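# Seat the grey arch's pegs into the stand posts

## Task

Lower the grey arch onto the stand with care so that the peg beneath each of its two green ends drops into the hole of the matching post, until each green end sits on top of its post. Do not let the arms or grippers strike or lean hard on the stand, and do not shove, drag or jam the arch forcefully. The arch must stay seated on its own, not held there by the robot. Finally open the grippers and move the arms away.

## Robot and tools

Robot: two xArm7 arms, left_arm and right_arm, each with a parallel two-finger gripper and a wrist camera. left_arm's base sits at (-0.028, +0.265, 0) m and right_arm's at (-0.025, -0.362, 0) m, so left_arm is on the +y side. Scene frame: origin on the table surface between the arms, +x out over the table, +z up. The names left and right do not match sides of any image. Cameras: cam_low, cam_left_wrist, cam_right_wrist, each 672x504, returned in that order.

Gripper axes: the fingers point along the gripper's +z and open and close along its y. The reported end_effector_position is the point between the closed finger pads, roughly 2 cm short of the fingertips; closing pushes the tips about 10 mm further along +z. Reported hand positions can be a little off, more so at long reach.

A command row is always 14 numbers, each in [-1, 1], even when only one arm should move: dx, dy, dz, rx, ry, rz, opening for left_arm, then the same seven for right_arm. dx to rz are an offset, not a pose: they are expressed in that gripper's own axes and measured from the gripper's pose at the start of the action (for the first action in a call, from the last pose a result reported). Scale: 1.0 equals 0.6 m of translation or 180 degrees of rotation; rx, ry, rz form one rotation vector. Opening is absolute: +1 fully open (0.084 m), -1 closed.

execute_actions(actions): a list of actions run in order. Each action is a table of 1 to 15 rows; each row lasts one 1/30 s control step, and if there are fewer than 15 rows the last one repeats to fill the 15 steps. Every row is an offset from the action's start pose, not from the prior row. An empty list just returns state and images. Per step, the commanded pose is clipped to within 70 mm and 16 degrees of the measured pose, so large offsets need several actions; afterwards the arm only goes on to its last clipped pose. Position wins over orientation when both cannot be met.

move(target, speed, blocking): target is one 14-number row of the same layout; its offsets count from the pose in the latest result that shows one. Each gripper travels a straight line toward its target; both paths finish together, lasting 0.5 to 10 s (cut off at 10 s). speed is the top path speed in m/s, 0.002 to 0.5, default 0.25; rotation is limited to twice that in rad/s. Paths ignore obstacles and the other arm, and grippers can lag, drift or overshoot speed, especially with a straight arm. Faster contact hits harder, and aiming further past a contact presses harder, so approach the stand and pegs slowly and aim only slightly past contact. The opening is sent when the move begins. With blocking=false the result returns after 0.5 s while motion continues; until a result shows the move ended, new rows and moves are refused, so use wait or stop.

wait(seconds): 0 to 10; lets the scene run with the last commands held, returning early if a running move finishes. stop(): brakes a running move (it needs room to stop; the fingers keep moving). zoom_image(camera, region): region is [x0, y0, x1, y1] in pixels of that camera's latest image, top-left origin, at most 504x504. show_instructions(): shows the reference image(s). read_manual(section): licence texts only. finished_scene(scene): ends the current scene, given its number, and reports success; it cannot be undone.

Results: a state line per arm with gripper position (m), quaternion wxyz and velocities; grip_measured (the measured opening on the command scale); Hand target lines (where the controller is driving each gripper); for actions, step readings, with HELD marking steps where part of an arm's row was held back. A move adds a 'move:' line with its ending (done, off_target, moving, held, fault) and limits (paced = pose clipped; held = some steps blocked, after which the arm may jump faster), plus each gripper's distance to target. 'pose unreachable' means the clearance check altered that arm's command. MOTOR HOT appears from 65 °C; at 80 °C an OVER-TEMPERATURE FAULT brakes that arm until cool, so don't hold loads longer than needed.

Gripping: to hold something, keep commanding an opening clearly under grip_measured; the bigger the gap, the harder the squeeze (about 24 N per pad at most). A fast close can squeeze harder. Resending the read grip_measured still holds lightly.

An arm meant to stay still: in a reply's first call send it the offset back to its desired pose, then zeros afterwards, always with its intended opening.

Avoid: the arms colliding or pressing each other; hard contact with the stand; forcing the arch; dropping it or knocking anything off the table; contact torques reaching joint load limits (waist and shoulder 46, upper arm roll, elbow, forearm roll 27.6, wrist pitch and wrist roll 18.4 N m, held weight included), which triggers a torque fault: the arm backs off, freezes 10 s and skips the rest of the call. Loose objects may occasionally get a brief shove. Before finishing, release the arch, confirm it rests seated unaided, and retract both grippers.

Each tool is called after "Call:" as name(argument=value, ...) on one line, values as JSON.

## Session

Call:
execute_actions(actions=[])

Call:
show_instructions()

Scene clock: 0.00 s.
left_arm: end_effector_position=(+0.0721, +0.6537, +0.3134) grip_measured=+1.00 end_effector_quat_wxyz=(+0.040, -0.581, +0.810, -0.069) end_effector_velocity=(-0.000, -0.000, +0.001) end_effector_angular_velocity=(+0.002, +0.000, -0.000) | right_arm: end_effector_position=(+0.6692, -0.5330, +0.3739) grip_measured=+1.00 end_effector_quat_wxyz=(+0.261, +0.746, +0.584, +0.187) end_effector_velocity=(+0.000, +0.000, +0.000) end_effector_angular_velocity=(-0.001, -0.000, +0.001)
Joint positions: left_arm=[ 1.453 -0.239 -0.191  1.119 -0.201  1.404 -2.903  0.084] | right_arm=[-0.287  0.358  0.127  1.717 -0.117  0.712 -1.498  0.084]
Joint velocities: left_arm=[-0.    -0.002  0.    -0.     0.    -0.     0.    -0.   ] | right_arm=[ 0.     0.     0.     0.     0.    -0.    -0.001 -0.   ]
Hand target (left_arm): +0.072, +0.654, +0.313; +0.040, -0.581, +0.810, -0.069
Hand target (right_arm): +0.669, -0.533, +0.374; +0.261, +0.746, +0.584, +0.187

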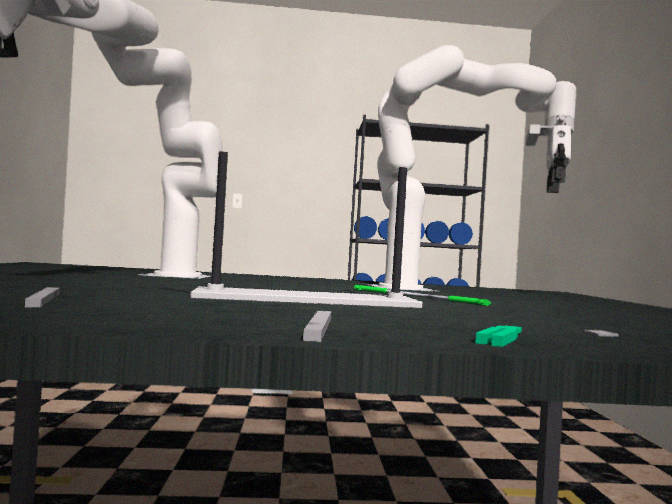

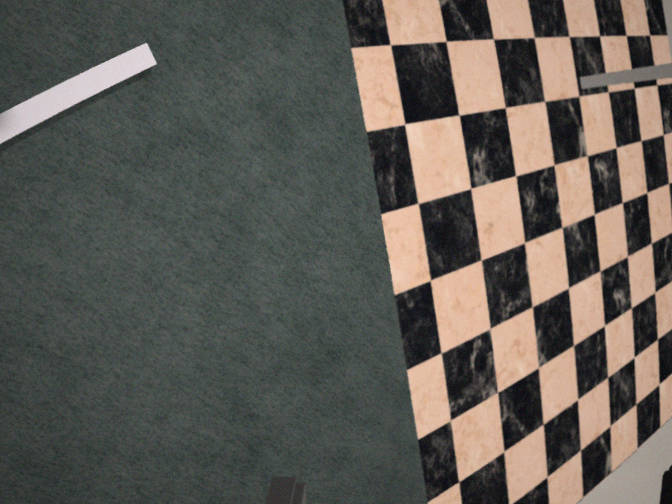

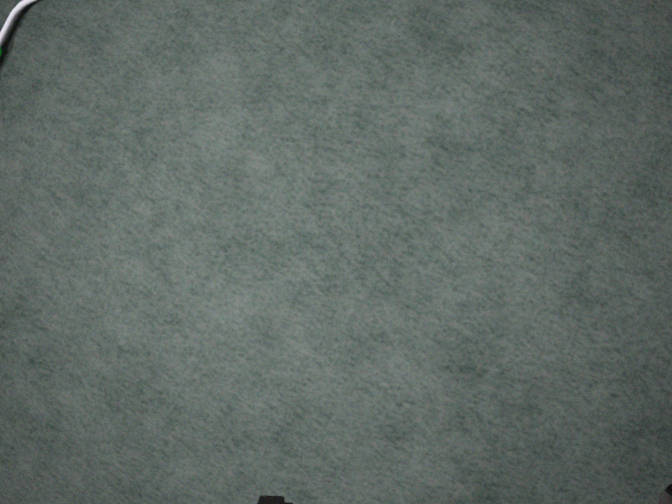

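Reference images for this scene: Buzz-wire game page 1.

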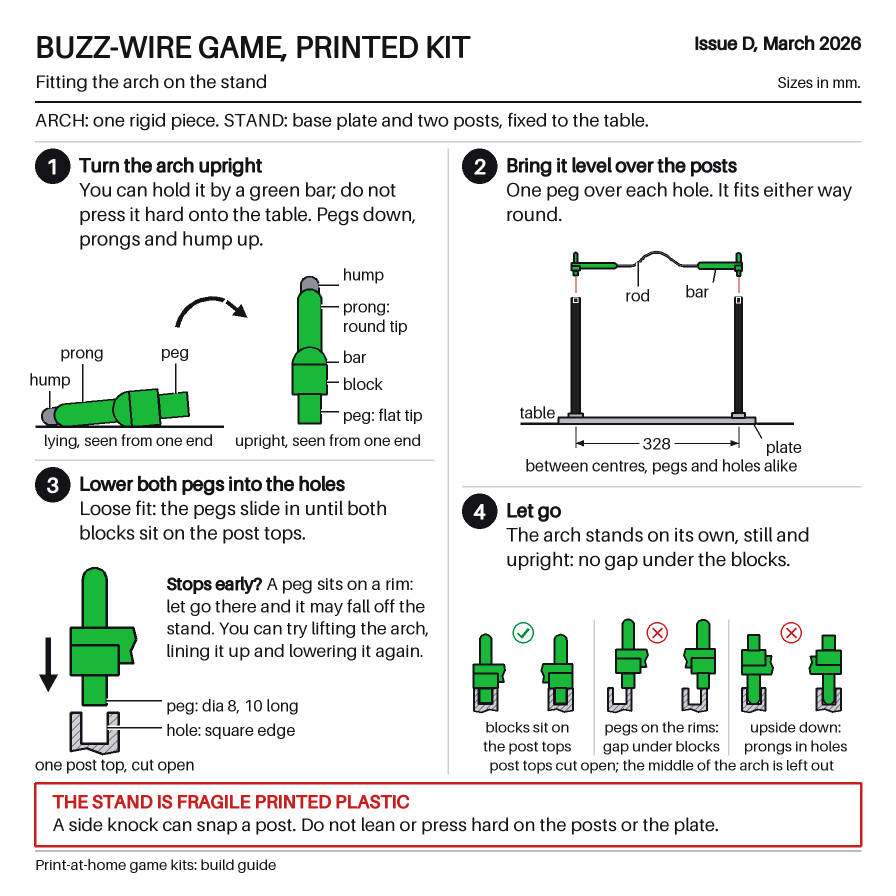

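Call:
move(target=[0.455,-0.583,-0.131,-0.049,-0.013,-0.104,1,0.294,-0.397,-0.078,0.227,0.354,0.041,1], speed=0.35)

Scene clock: 11.50 s.
left_arm: end_effector_position=(+0.2985, +0.2883, +0.4495) grip_measured=+1.00 end_effector_quat_wxyz=(-0.001, -0.706, +0.708, -0.001) end_effector_velocity=(+0.003, -0.003, +0.001) end_effector_angular_velocity=(+0.005, +0.003, -0.002) | right_arm: end_effector_position=(+0.5012, -0.3115, +0.2617) grip_measured=+1.00 end_effector_quat_wxyz=(-0.353, +0.614, +0.611, +0.353) end_effector_velocity=(-0.001, +0.001, -0.002) end_effector_angular_velocity=(+0.007, +0.004, +0.003)
Joint positions: left_arm=[ 1.293 -0.758 -0.727  1.404 -0.521  1.969 -4.033  0.084] | right_arm=[-0.553  0.364  0.354  1.395  0.879  1.473 -2.108  0.084]
Joint velocities: left_arm=[ 0.003  0.003 -0.011  0.014 -0.     0.004 -0.01   0.   ] | right_arm=[-0.     0.003  0.001 -0.005  0.003  0.002 -0.003 -0.   ]
Hand target (left_arm): +0.299, +0.288, +0.450; +0.001, +0.706, -0.708, +0.001
Hand target (right_arm): +0.501, -0.311, +0.261; -0.354, +0.614, +0.611, +0.353
Off the commanded pose (left_arm): 0.002 m, 0 deg.
Off the commanded pose (right_arm): 0.001 m, 0 deg.
move: done

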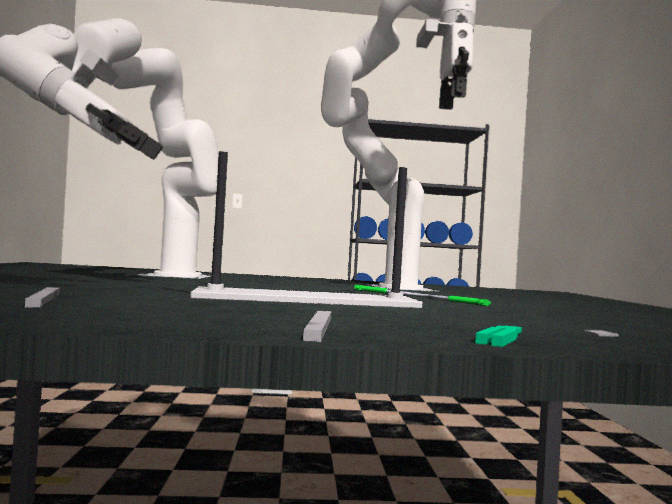

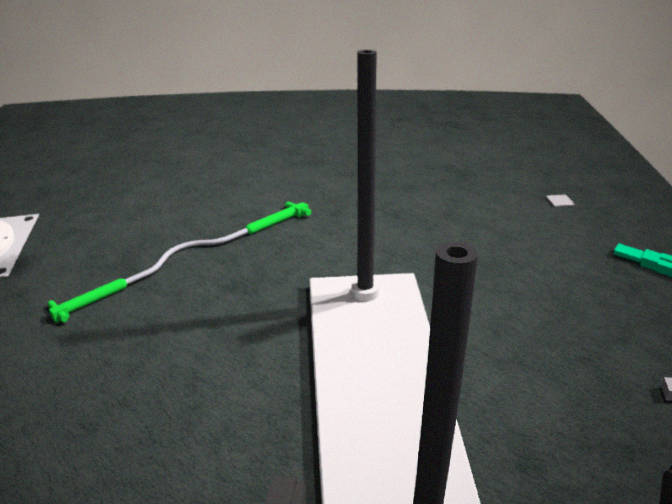

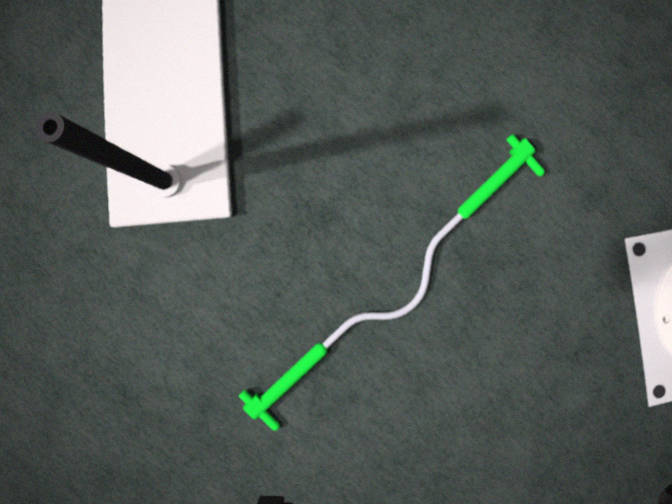

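Call:
move(target=[0.194,0.148,0.616,0,0,0.257,-0.1,0,0.1,0,0,0,0,1], speed=0.3)

Scene clock: 20.20 s.
left_arm: end_effector_position=(+0.2092, +0.1709, +0.0799) grip_measured=-0.11 end_effector_quat_wxyz=(-0.001, -0.372, +0.928, -0.002) end_effector_velocity=(-0.000, -0.000, -0.002) end_effector_angular_velocity=(+0.002, +0.003, -0.003) | right_arm: end_effector_position=(+0.5612, -0.3115, +0.2616) grip_measured=+1.00 end_effector_quat_wxyz=(-0.353, +0.614, +0.611, +0.353) end_effector_velocity=(+0.000, -0.000, -0.000) end_effector_angular_velocity=(+0.000, +0.000, -0.000)
Joint positions: left_arm=[ 0.602 -1.323 -1.251  0.285 -1.201  1.423 -3.399  0.039] | right_arm=[-0.488  0.566  0.358  1.673  0.829  1.476 -2.007  0.084]
Joint velocities: left_arm=[ 0.001  0.003 -0.01   0.001 -0.005 -0.004  0.002 -0.   ] | right_arm=[-0.  0.  0.  0.  0.  0. -0.  0.]
Hand target (left_arm): +0.209, +0.171, +0.080; -0.001, -0.372, +0.928, -0.002
Hand target (right_arm): +0.561, -0.311, +0.262; -0.354, +0.614, +0.611, +0.353
Off the commanded pose (left_arm): 0.001 m, 0 deg.
Off the commanded pose (right_arm): 0.000 m, 0 deg.
move: done

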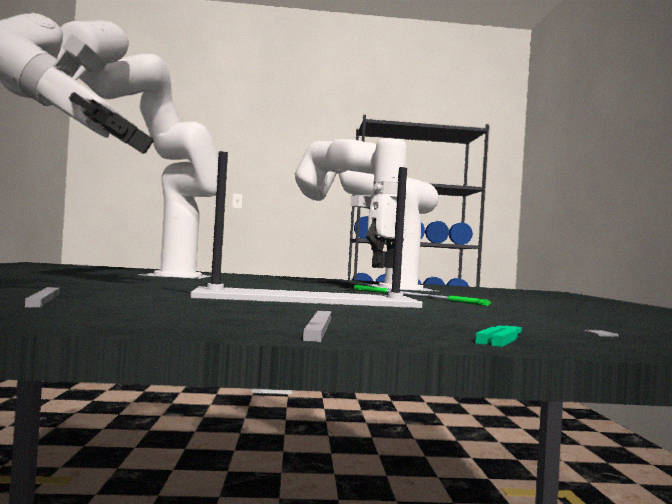

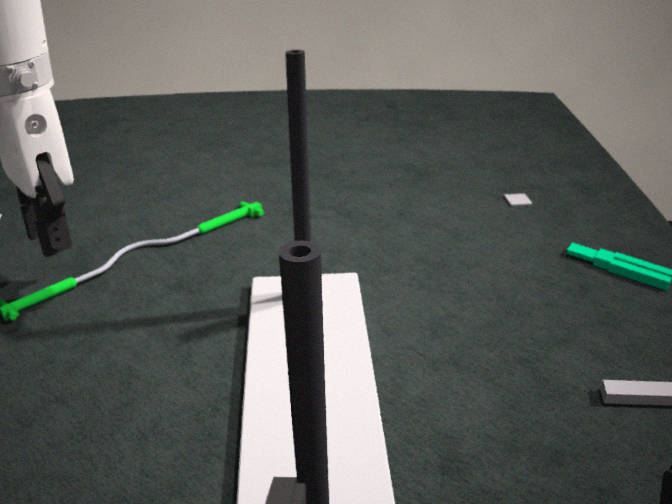

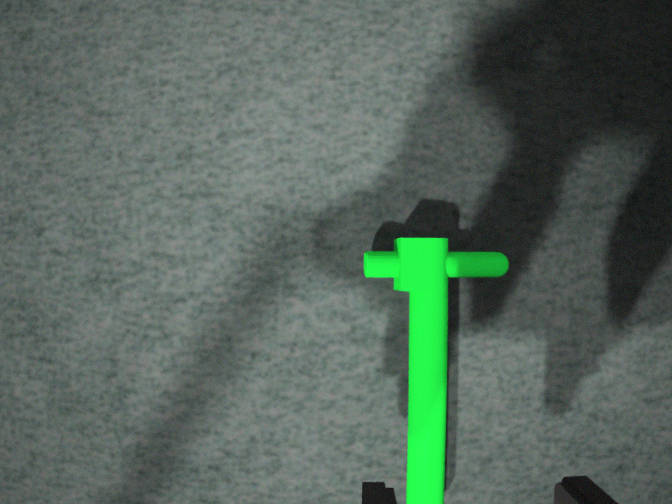

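Call:
move(target=[0.008,-0.007,0.091,0,0,0,-0.1,0,0,0,0,0,0,1], speed=0.1)

Scene clock: 26.67 s.
left_arm: end_effector_position=(+0.2085, +0.1642, +0.0253) grip_measured=-0.11 end_effector_quat_wxyz=(-0.001, -0.372, +0.928, -0.002) end_effector_velocity=(+0.000, -0.001, -0.002) end_effector_angular_velocity=(-0.001, +0.001, -0.003) | right_arm: end_effector_position=(+0.5612, -0.3115, +0.2616) grip_measured=+1.00 end_effector_quat_wxyz=(-0.353, +0.614, +0.611, +0.353) end_effector_velocity=(-0.000, -0.000, -0.000) end_effector_angular_velocity=(+0.000, +0.000, -0.001)
Joint positions: left_arm=[ 0.626 -1.284 -1.501  0.27  -1.43   1.317 -3.38   0.039] | right_arm=[-0.488  0.566  0.358  1.673  0.829  1.476 -2.007  0.084]
Joint velocities: left_arm=[ 0.004  0.004 -0.009  0.003 -0.008 -0.004  0.004  0.   ] | right_arm=[-0.001  0.     0.    -0.    -0.    -0.    -0.     0.   ]
Hand target (left_arm): +0.209, +0.164, +0.025; -0.001, -0.372, +0.928, -0.002
Hand target (right_arm): +0.561, -0.312, +0.262; -0.353, +0.614, +0.611, +0.353
Off the commanded pose (left_arm): 0.000 m, 0 deg.
Off the commanded pose (right_arm): 0.000 m, 0 deg.
move: done

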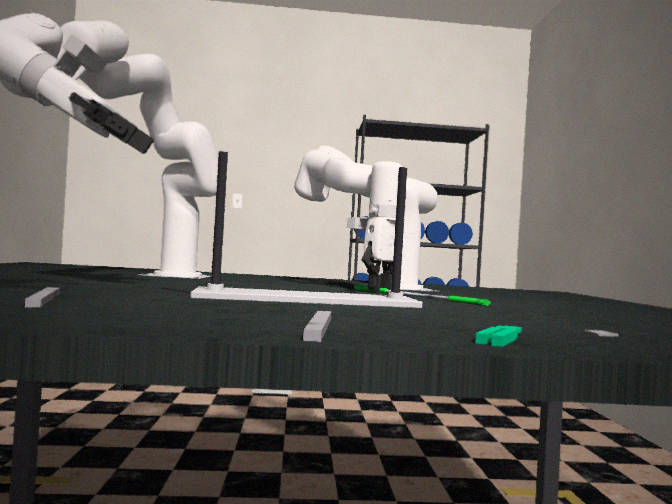

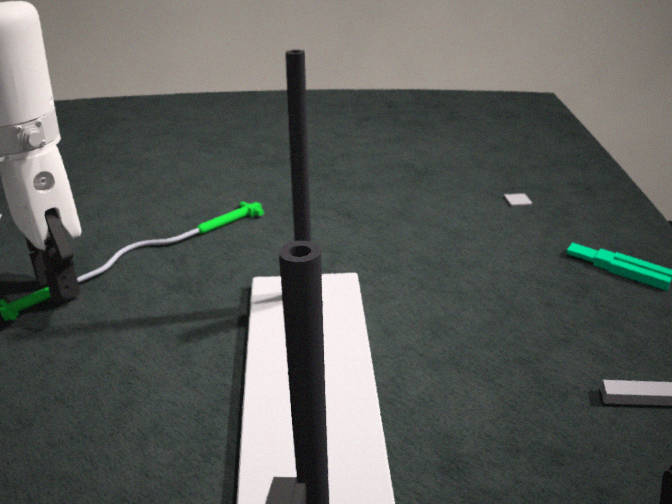

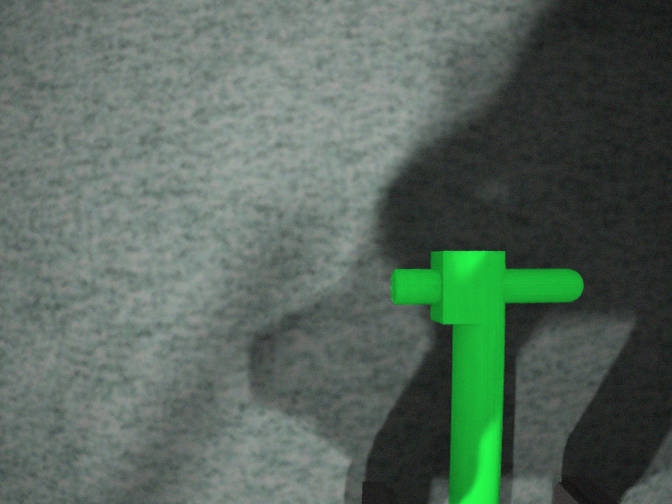

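Call:
execute_actions(actions=[[[0,-0.002,0.002,0,0,0,-0.4,0,0,0,0,0,0,1],[0,-0.002,0.002,0,0,0,-0.45,0,0,0,0,0,0,1],[0,-0.002,0.002,0,0,0,-0.5,0,0,0,0,0,0,1],[0,-0.002,0.002,0,0,0,-0.55,0,0,0,0,0,0,1],[0,-0.002,0.002,0,0,0,-0.6,0,0,0,0,0,0,1],[0,-0.002,0.002,0,0,0,-0.63,0,0,0,0,0,0,1],[0,-0.002,0.002,0,0,0,-0.66,0,0,0,0,0,0,1],[0,-0.002,0.002,0,0,0,-0.69,0,0,0,0,0,0,1],[0,-0.002,0.002,0,0,0,-0.72,0,0,0,0,0,0,1],[0,-0.002,0.002,0,0,0,-0.75,0,0,0,0,0,0,1],[0,-0.002,0.002,0,0,0,-0.78,0,0,0,0,0,0,1],[0,-0.002,0.002,0,0,0,-0.82,0,0,0,0,0,0,1],[0,-0.002,0.002,0,0,0,-0.86,0,0,0,0,0,0,1],[0,-0.002,0.002,0,0,0,-0.9,0,0,0,0,0,0,1],[0,-0.002,0.002,0,0,0,-0.95,0,0,0,0,0,0,1]],[[0,0,0,0,0,0,-1,0,0,0,0,0,0,1]]])

Call:
move(target=[0,0,-0.53,0,0,0,-1,0,0,0,0,0,0,1], speed=0.25)

Scene clock: 31.53 s.
left_arm: end_effector_position=(+0.2093, +0.1634, +0.0241) grip_measured=-0.74 end_effector_quat_wxyz=(-0.001, -0.372, +0.928, -0.002) end_effector_velocity=(+0.000, -0.000, -0.000) end_effector_angular_velocity=(-0.001, +0.000, +0.000) | right_arm: end_effector_position=(+0.5612, -0.3115, +0.2616) grip_measured=+1.00 end_effector_quat_wxyz=(-0.353, +0.614, +0.611, +0.353) end_effector_velocity=(+0.000, +0.001, +0.000) end_effector_angular_velocity=(+0.001, -0.001, +0.001)
Joint positions: left_arm=[ 0.63  -1.283 -1.508  0.274 -1.435  1.314 -3.38   0.011] | right_arm=[-0.488  0.566  0.358  1.673  0.829  1.476 -2.007  0.084]
Joint velocities: left_arm=[ 0.001  0.    -0.001  0.    -0.001  0.     0.001 -0.   ] | right_arm=[ 0.001 -0.    -0.    -0.     0.001  0.    -0.001 -0.   ]
Hand target (left_arm): +0.209, +0.163, +0.024; -0.001, -0.372, +0.928, -0.002
Hand target (right_arm): +0.561, -0.312, +0.262; -0.353, +0.614, +0.611, +0.353
Off the commanded pose (left_arm): 0.000 m, 0 deg.
Off the commanded pose (right_arm): 0.000 m, 0 deg.
Step readings (end_effector_position; steps 1 to 15: 1st action; 16 to 30: 2nd action):
0: left_arm (+0.2085, +0.1642, +0.0251) | right_arm (+0.5612, -0.3115, +0.2616)
1: left_arm (+0.2085, +0.1642, +0.0251) | right_arm (+0.5612, -0.3115, +0.2616)
2: left_arm (+0.2086, +0.1641, +0.0249) | right_arm (+0.5612, -0.3115, +0.2616)
4: left_arm (+0.2089, +0.1638, +0.0245) | right_arm (+0.5612, -0.3115, +0.2616)
8: left_arm (+0.2093, +0.1634, +0.0241) | right_arm (+0.5612, -0.3115, +0.2616)
15: left_arm (+0.2093, +0.1634, +0.0241) | right_arm (+0.5612, -0.3115, +0.2616)
16: left_arm (+0.2093, +0.1634, +0.0241) | right_arm (+0.5612, -0.3115, +0.2616)
17: left_arm (+0.2093, +0.1634, +0.0241) | right_arm (+0.5612, -0.3115, +0.2616)
19: left_arm (+0.2093, +0.1634, +0.0241) | right_arm (+0.5612, -0.3115, +0.2616)
23: left_arm (+0.2093, +0.1634, +0.0241) | right_arm (+0.5612, -0.3115, +0.2616)
30: end_effector_position above

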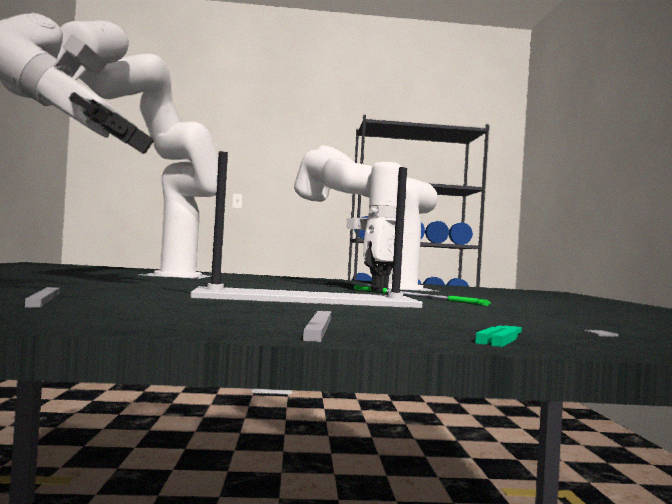

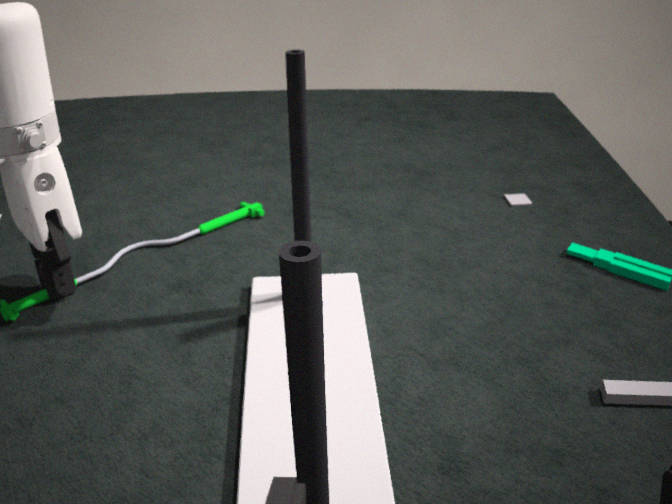

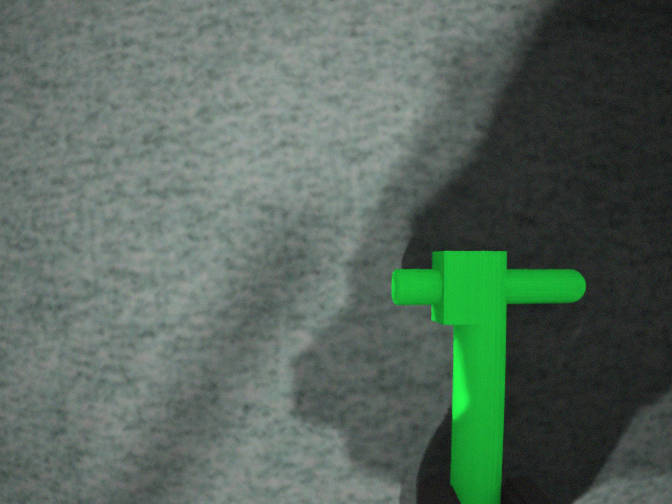

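Scene clock: 33.40 s.
left_arm: end_effector_position=(+0.2092, +0.1647, +0.3425) grip_measured=-0.74 end_effector_quat_wxyz=(-0.001, -0.372, +0.928, -0.002) end_effector_velocity=(+0.000, -0.000, +0.003) end_effector_angular_velocity=(-0.001, -0.003, -0.001) | right_arm: end_effector_position=(+0.5612, -0.3115, +0.2616) grip_measured=+1.00 end_effector_quat_wxyz=(-0.353, +0.614, +0.611, +0.353) end_effector_velocity=(-0.000, +0.000, -0.000) end_effector_angular_velocity=(-0.001, +0.001, +0.000)
Joint positions: left_arm=[ 0.717 -1.136 -0.616  0.879 -0.585  1.878 -3.498  0.011] | right_arm=[-0.488  0.566  0.358  1.673  0.829  1.476 -2.007  0.084]
Joint velocities: left_arm=[0.002 0.003 0.004 0.008 0.001 0.003 0.    0.   ] | right_arm=[ 0.001 -0.     0.    -0.    -0.001 -0.     0.001  0.   ]
Hand target (left_arm): +0.209, +0.165, +0.343; -0.000, -0.372, +0.928, -0.002
Hand target (right_arm): +0.561, -0.312, +0.262; -0.353, +0.614, +0.611, +0.353
Off the commanded pose (left_arm): 0.001 m, 0 deg.
Off the commanded pose (right_arm): 0.000 m, 0 deg.
move: done

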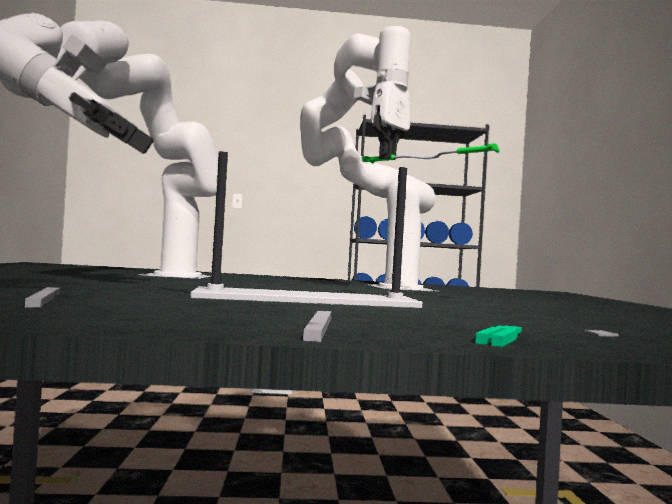

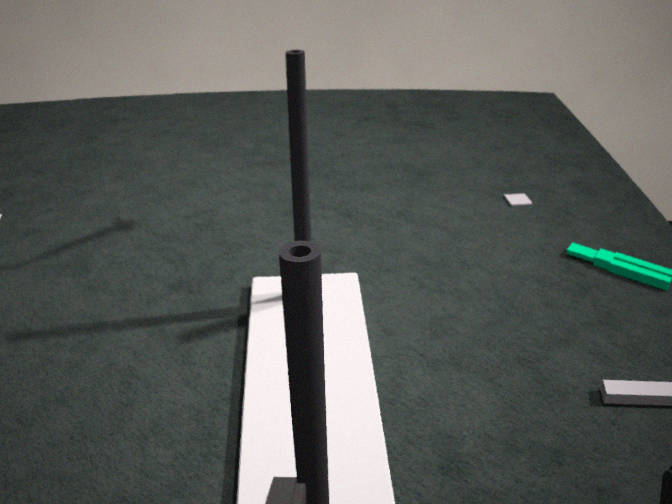

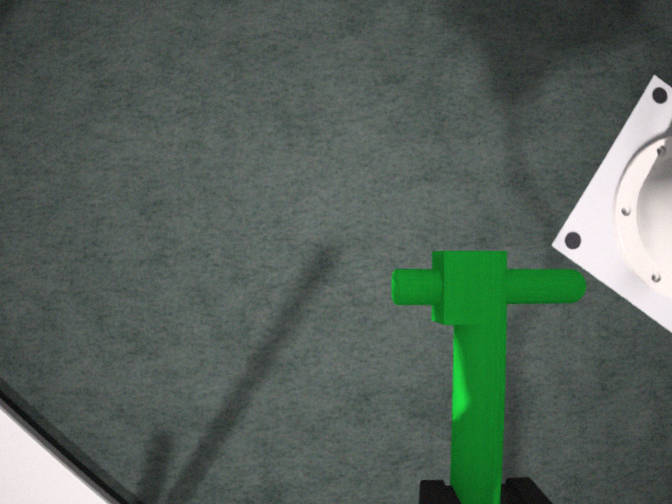

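Call:
move(target=[-0.057,-0.158,0,0,0,0.726,-1,0,0,0,0,0,0,1], speed=0.5)

Scene clock: 38.27 s.
left_arm: end_effector_position=(+0.2991, +0.1200, +0.3427) grip_measured=-0.74 end_effector_quat_wxyz=(+0.001, +0.688, +0.726, -0.002) end_effector_velocity=(+0.000, -0.000, -0.001) end_effector_angular_velocity=(-0.001, +0.001, -0.007) | right_arm: end_effector_position=(+0.5612, -0.3115, +0.2616) grip_measured=+1.00 end_effector_quat_wxyz=(-0.353, +0.614, +0.611, +0.353) end_effector_velocity=(-0.000, -0.000, -0.001) end_effector_angular_velocity=(-0.001, +0.001, +0.001)
Joint positions: left_arm=[ 0.268 -0.542 -0.635  1.06  -0.316  1.515 -1.726  0.011] | right_arm=[-0.488  0.566  0.358  1.673  0.829  1.476 -2.007  0.084]
Joint velocities: left_arm=[-0.001  0.002  0.001 -0.001  0.    -0.002  0.006 -0.   ] | right_arm=[ 0.     0.    -0.    -0.    -0.002  0.     0.001  0.   ]
Hand target (left_arm): +0.299, +0.120, +0.343; +0.001, +0.688, +0.726, -0.002
Hand target (right_arm): +0.561, -0.312, +0.262; -0.353, +0.614, +0.611, +0.353
Off the commanded pose (left_arm): 0.000 m, 0 deg.
Off the commanded pose (right_arm): 0.000 m, 0 deg.
move: done

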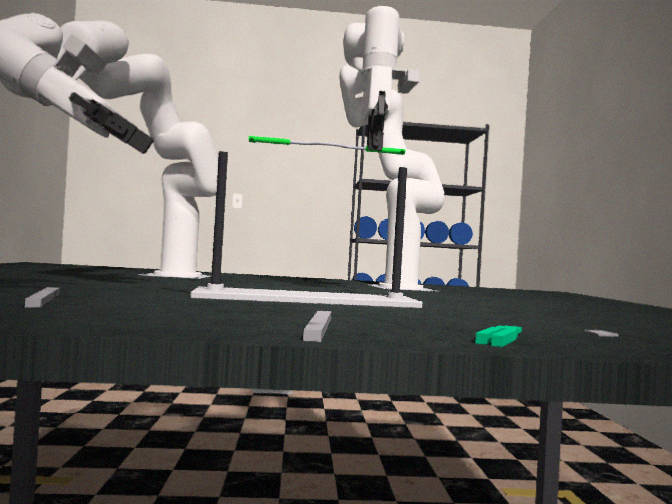

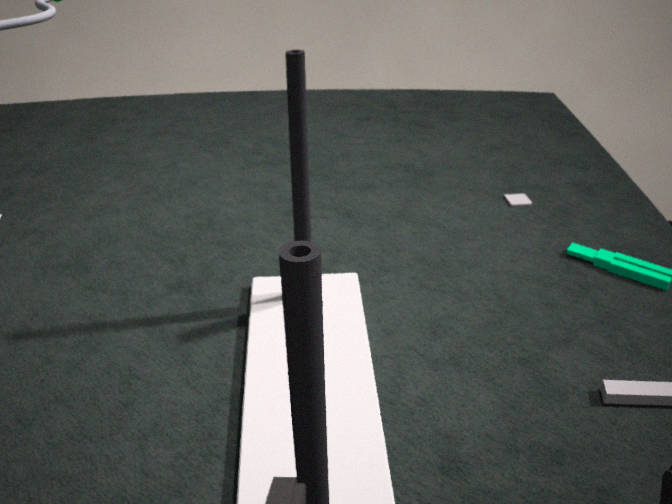

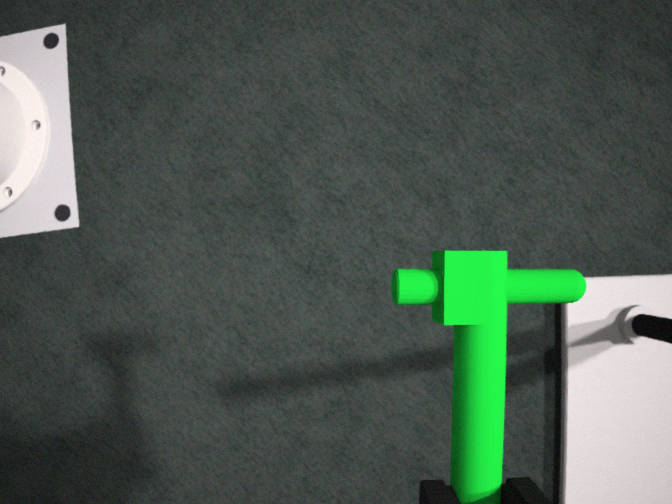

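Call:
move(target=[-0.052,0.273,0.065,-0.53,0,0,-1,0,0,0,0,0,0,1], speed=0.3)

Call:
zoom_image(camera="cam_low", region=[190,90,450,220])

Call:
zoom_image(camera="cam_left_wrist", region=[200,0,400,300])

Scene clock: 44.23 s.
left_arm: end_effector_position=(+0.4648, +0.0979, +0.3032) grip_measured=-0.74 end_effector_quat_wxyz=(+0.511, +0.461, +0.490, +0.535) end_effector_velocity=(+0.001, +0.001, -0.000) end_effector_angular_velocity=(+0.001, -0.005, +0.002) | right_arm: end_effector_position=(+0.5612, -0.3115, +0.2616) grip_measured=+1.00 end_effector_quat_wxyz=(-0.353, +0.614, +0.611, +0.353) end_effector_velocity=(+0.000, +0.000, +0.000) end_effector_angular_velocity=(+0.000, +0.000, -0.000)
Joint positions: left_arm=[ 1.146 -0.945 -1.866  0.5   -0.673 -0.971 -2.176  0.011] | right_arm=[-0.488  0.566  0.358  1.673  0.829  1.476 -2.007  0.084]
Joint velocities: left_arm=[ 0.006 -0.008 -0.005  0.003 -0.006 -0.003 -0.003  0.   ] | right_arm=[ 0.     0.    -0.     0.     0.    -0.     0.001  0.   ]
Hand target (left_arm): +0.465, +0.098, +0.303; +0.511, +0.461, +0.490, +0.535
Hand target (right_arm): +0.561, -0.312, +0.262; -0.353, +0.614, +0.611, +0.353
Off the commanded pose (left_arm): 0.001 m, 0 deg.
Off the commanded pose (right_arm): 0.000 m, 0 deg.
move: done

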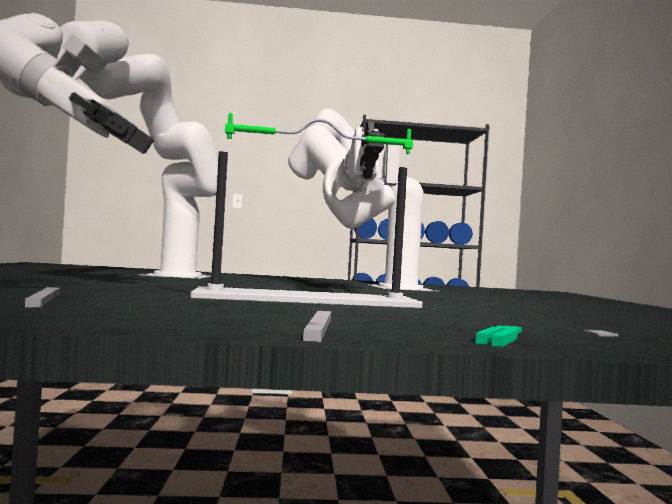

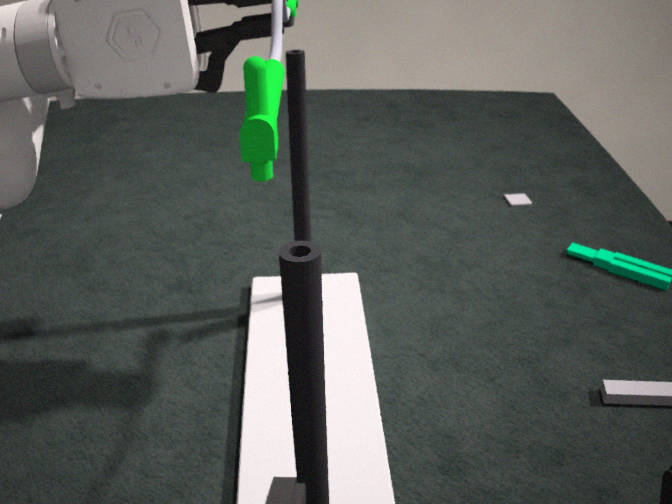

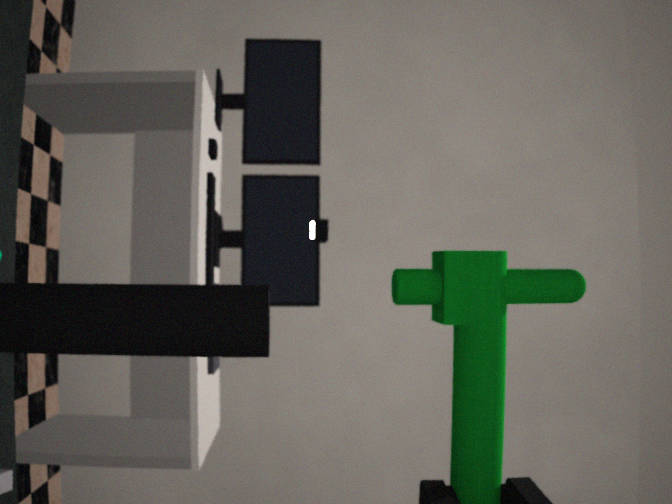

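Region (190, 90, 450, 220) of cam_low's 672x504 image, scaled by 1.938, with more detail than that image has.

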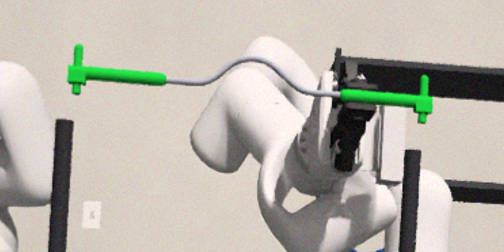

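Region (200, 0, 400, 300) of cam_left_wrist's 672x504 image, scaled by 1.680, with more detail than that image has.

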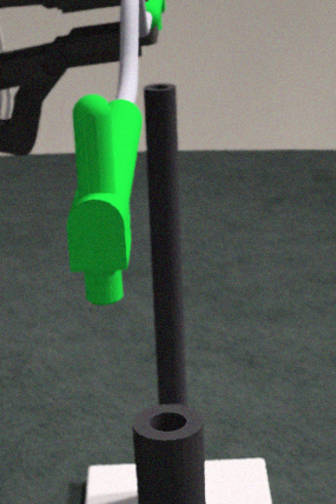

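Call:
move(target=[-0.013,-0.0305,0.0038,0,0.0107,-0.001,-1,0,0,0,0,0,0,1], speed=0.05)

Call:
zoom_image(camera="cam_left_wrist", region=[245,0,345,110])

Call:
zoom_image(camera="cam_left_wrist", region=[245,170,345,280])

Call:
zoom_image(camera="cam_low", region=[190,90,450,220])

Scene clock: 50.97 s.
left_arm: end_effector_position=(+0.4691, +0.0903, +0.2852) grip_measured=-0.74 end_effector_quat_wxyz=(+0.503, +0.452, +0.500, +0.541) end_effector_velocity=(+0.001, -0.001, -0.000) end_effector_angular_velocity=(-0.003, -0.003, +0.004) | right_arm: end_effector_position=(+0.5612, -0.3115, +0.2616) grip_measured=+1.00 end_effector_quat_wxyz=(-0.353, +0.614, +0.611, +0.353) end_effector_velocity=(-0.000, -0.000, -0.000) end_effector_angular_velocity=(-0.000, -0.000, +0.001)
Joint positions: left_arm=[ 1.158 -1.022 -1.932  0.551 -0.786 -0.919 -2.173  0.011] | right_arm=[-0.488  0.566  0.358  1.673  0.829  1.476 -2.007  0.084]
Joint velocities: left_arm=[-0.    -0.007 -0.004  0.007 -0.014  0.007  0.003 -0.   ] | right_arm=[-0.     0.     0.    -0.001 -0.001  0.    -0.001 -0.   ]
Hand target (left_arm): +0.469, +0.090, +0.285; +0.503, +0.452, +0.500, +0.541
Hand target (right_arm): +0.561, -0.312, +0.262; -0.353, +0.614, +0.611, +0.353
Off the commanded pose (left_arm): 0.000 m, 0 deg.
Off the commanded pose (right_arm): 0.000 m, 0 deg.
move: done

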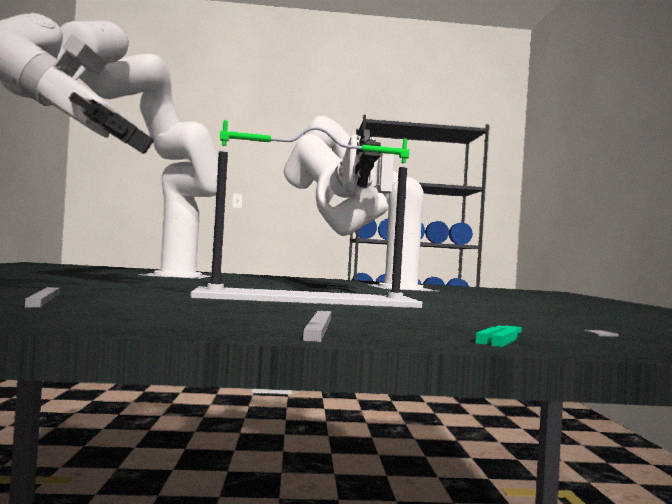

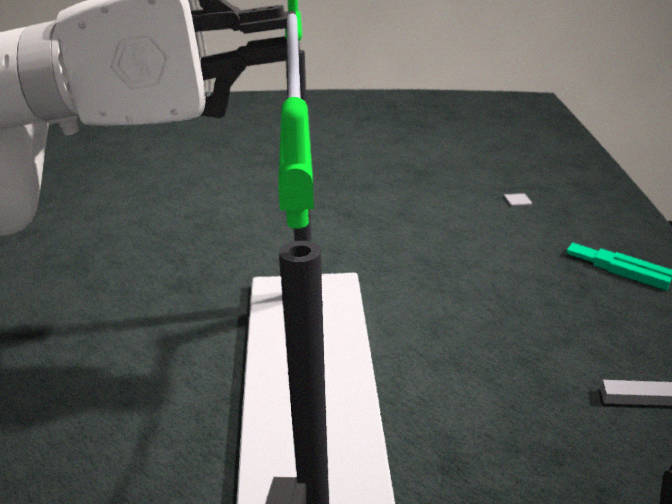

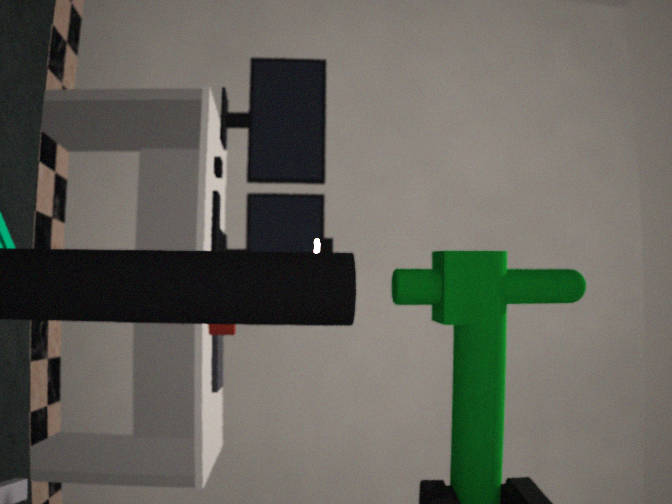

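Region (245, 0, 345, 110) of cam_left_wrist's 672x504 image, scaled by 4.582, with more detail than that image has; it fills the left 458 columns of this view, and the rest is white.

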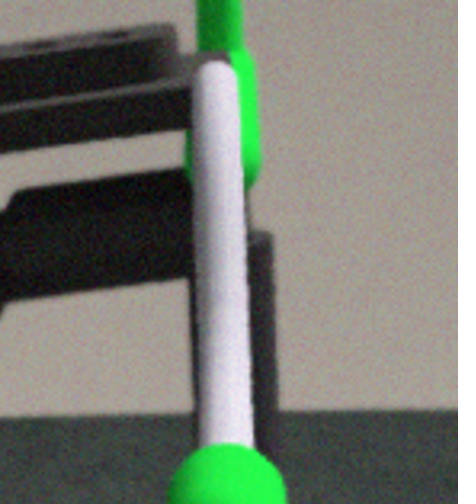

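Region (245, 170, 345, 280) of cam_left_wrist's 672x504 image, scaled by 4.582, with more detail than that image has; it fills the left 458 columns of this view, and the rest is white.

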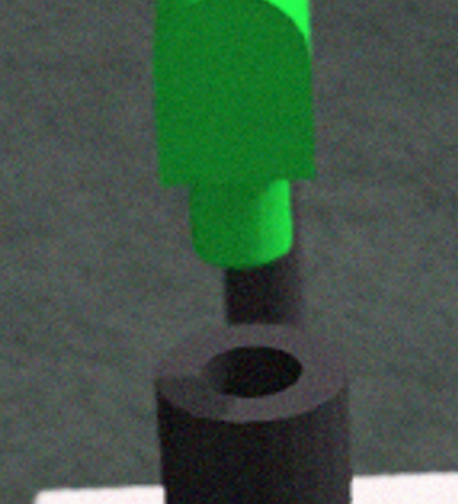

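Region (190, 90, 450, 220) of cam_low's 672x504 image, scaled by 1.938, with more detail than that image has.

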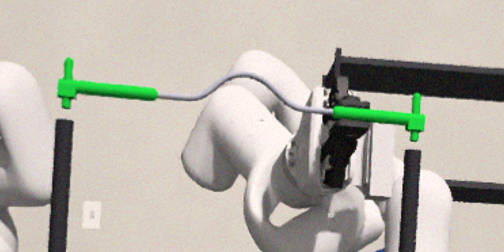

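Call:
move(target=[-0.0008,-0.0135,-0.0005,0,0,0,-1,0,0,0,0,0,0,1], speed=0.02)

Call:
zoom_image(camera="cam_left_wrist", region=[245,0,345,110])

Call:
zoom_image(camera="cam_left_wrist", region=[245,170,345,280])

Call:
zoom_image(camera="cam_right_wrist", region=[320,220,480,360])

Scene clock: 57.90 s.
left_arm: end_effector_position=(+0.4696, +0.0899, +0.2772) grip_measured=-0.74 end_effector_quat_wxyz=(+0.503, +0.452, +0.500, +0.541) end_effector_velocity=(+0.000, -0.000, -0.001) end_effector_angular_velocity=(-0.001, -0.001, -0.000) | right_arm: end_effector_position=(+0.5612, -0.3115, +0.2616) grip_measured=+1.00 end_effector_quat_wxyz=(-0.353, +0.614, +0.611, +0.353) end_effector_velocity=(+0.000, +0.000, +0.000) end_effector_angular_velocity=(-0.000, +0.001, -0.000)
Joint positions: left_arm=[ 1.173 -1.042 -1.957  0.558 -0.799 -0.926 -2.187  0.011] | right_arm=[-0.488  0.566  0.358  1.673  0.829  1.476 -2.007  0.084]
Joint velocities: left_arm=[ 0.003 -0.003 -0.004  0.002 -0.002 -0.001 -0.002 -0.   ] | right_arm=[ 0.001 -0.    -0.     0.    -0.    -0.     0.002  0.   ]
Hand target (left_arm): +0.470, +0.090, +0.277; +0.503, +0.452, +0.500, +0.541
Hand target (right_arm): +0.561, -0.312, +0.262; -0.353, +0.614, +0.611, +0.353
Off the commanded pose (left_arm): 0.000 m, 0 deg.
Off the commanded pose (right_arm): 0.000 m, 0 deg.
move: done

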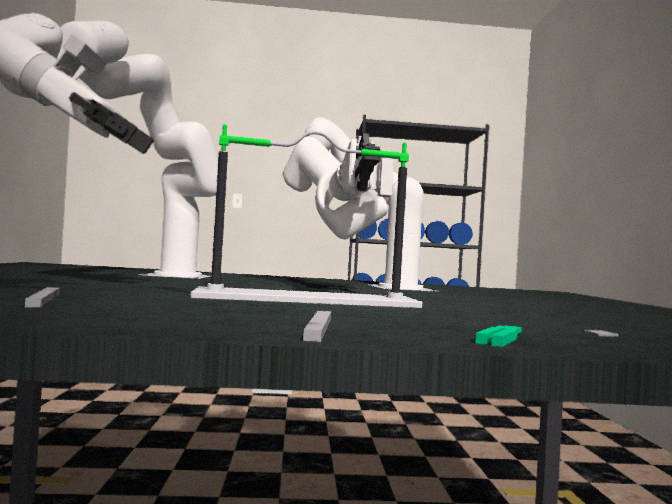

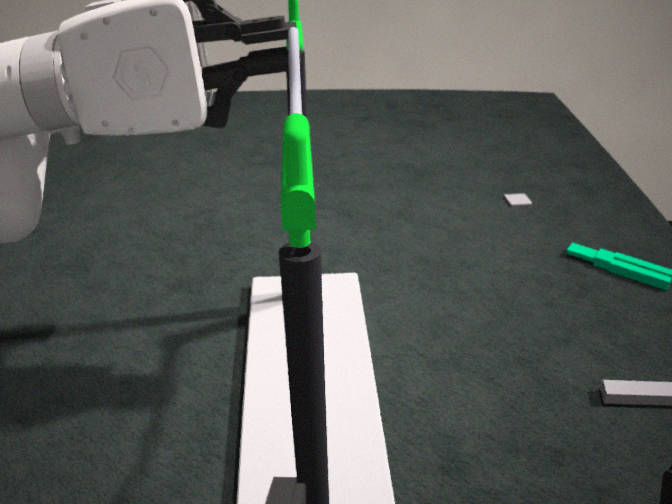

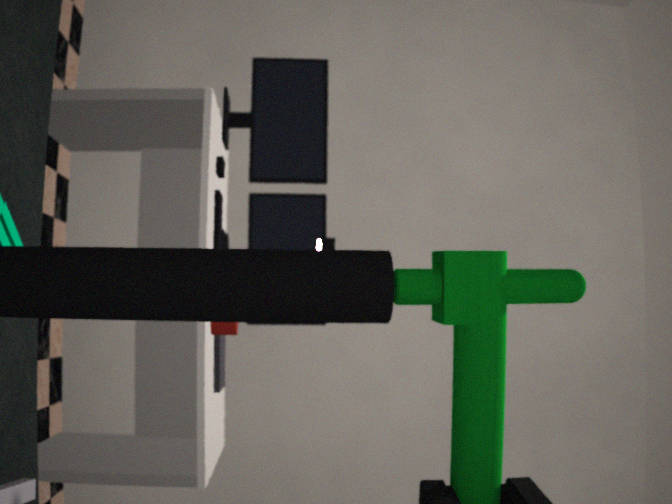

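Region (245, 0, 345, 110) of cam_left_wrist's 672x504 image, scaled by 4.582, with more detail than that image has; it fills the left 458 columns of this view, and the rest is white.

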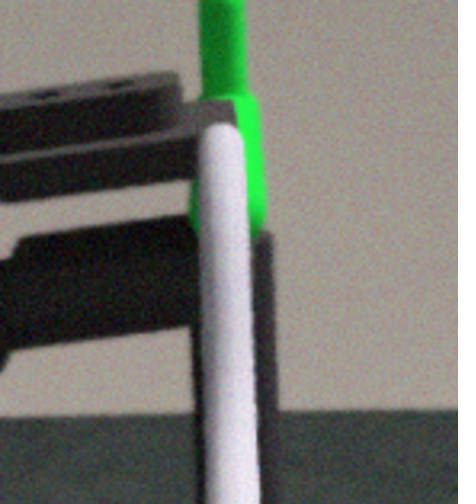

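Region (245, 170, 345, 280) of cam_left_wrist's 672x504 image, scaled by 4.582, with more detail than that image has; it fills the left 458 columns of this view, and the rest is white.

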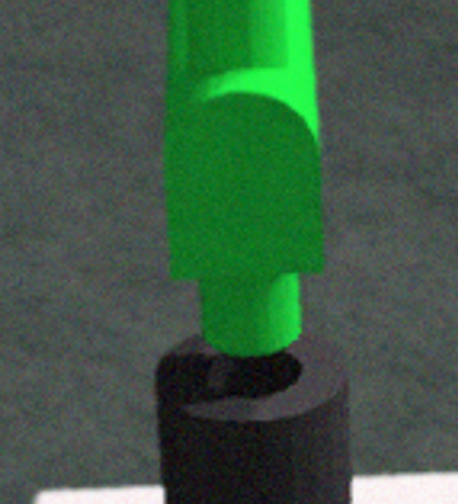

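Region (320, 220, 480, 360) of cam_right_wrist's 672x504 image, scaled by 3.150, with more detail than that image has; it fills the top 441 rows of this view, and the rest is white.

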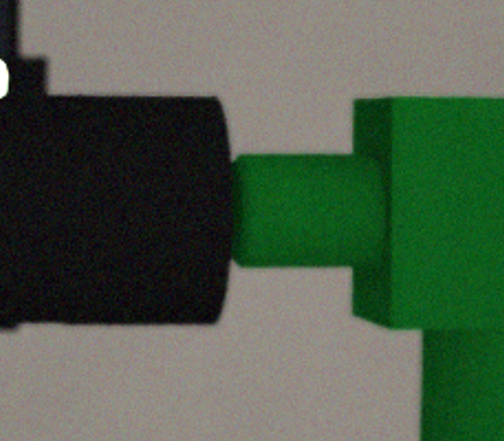

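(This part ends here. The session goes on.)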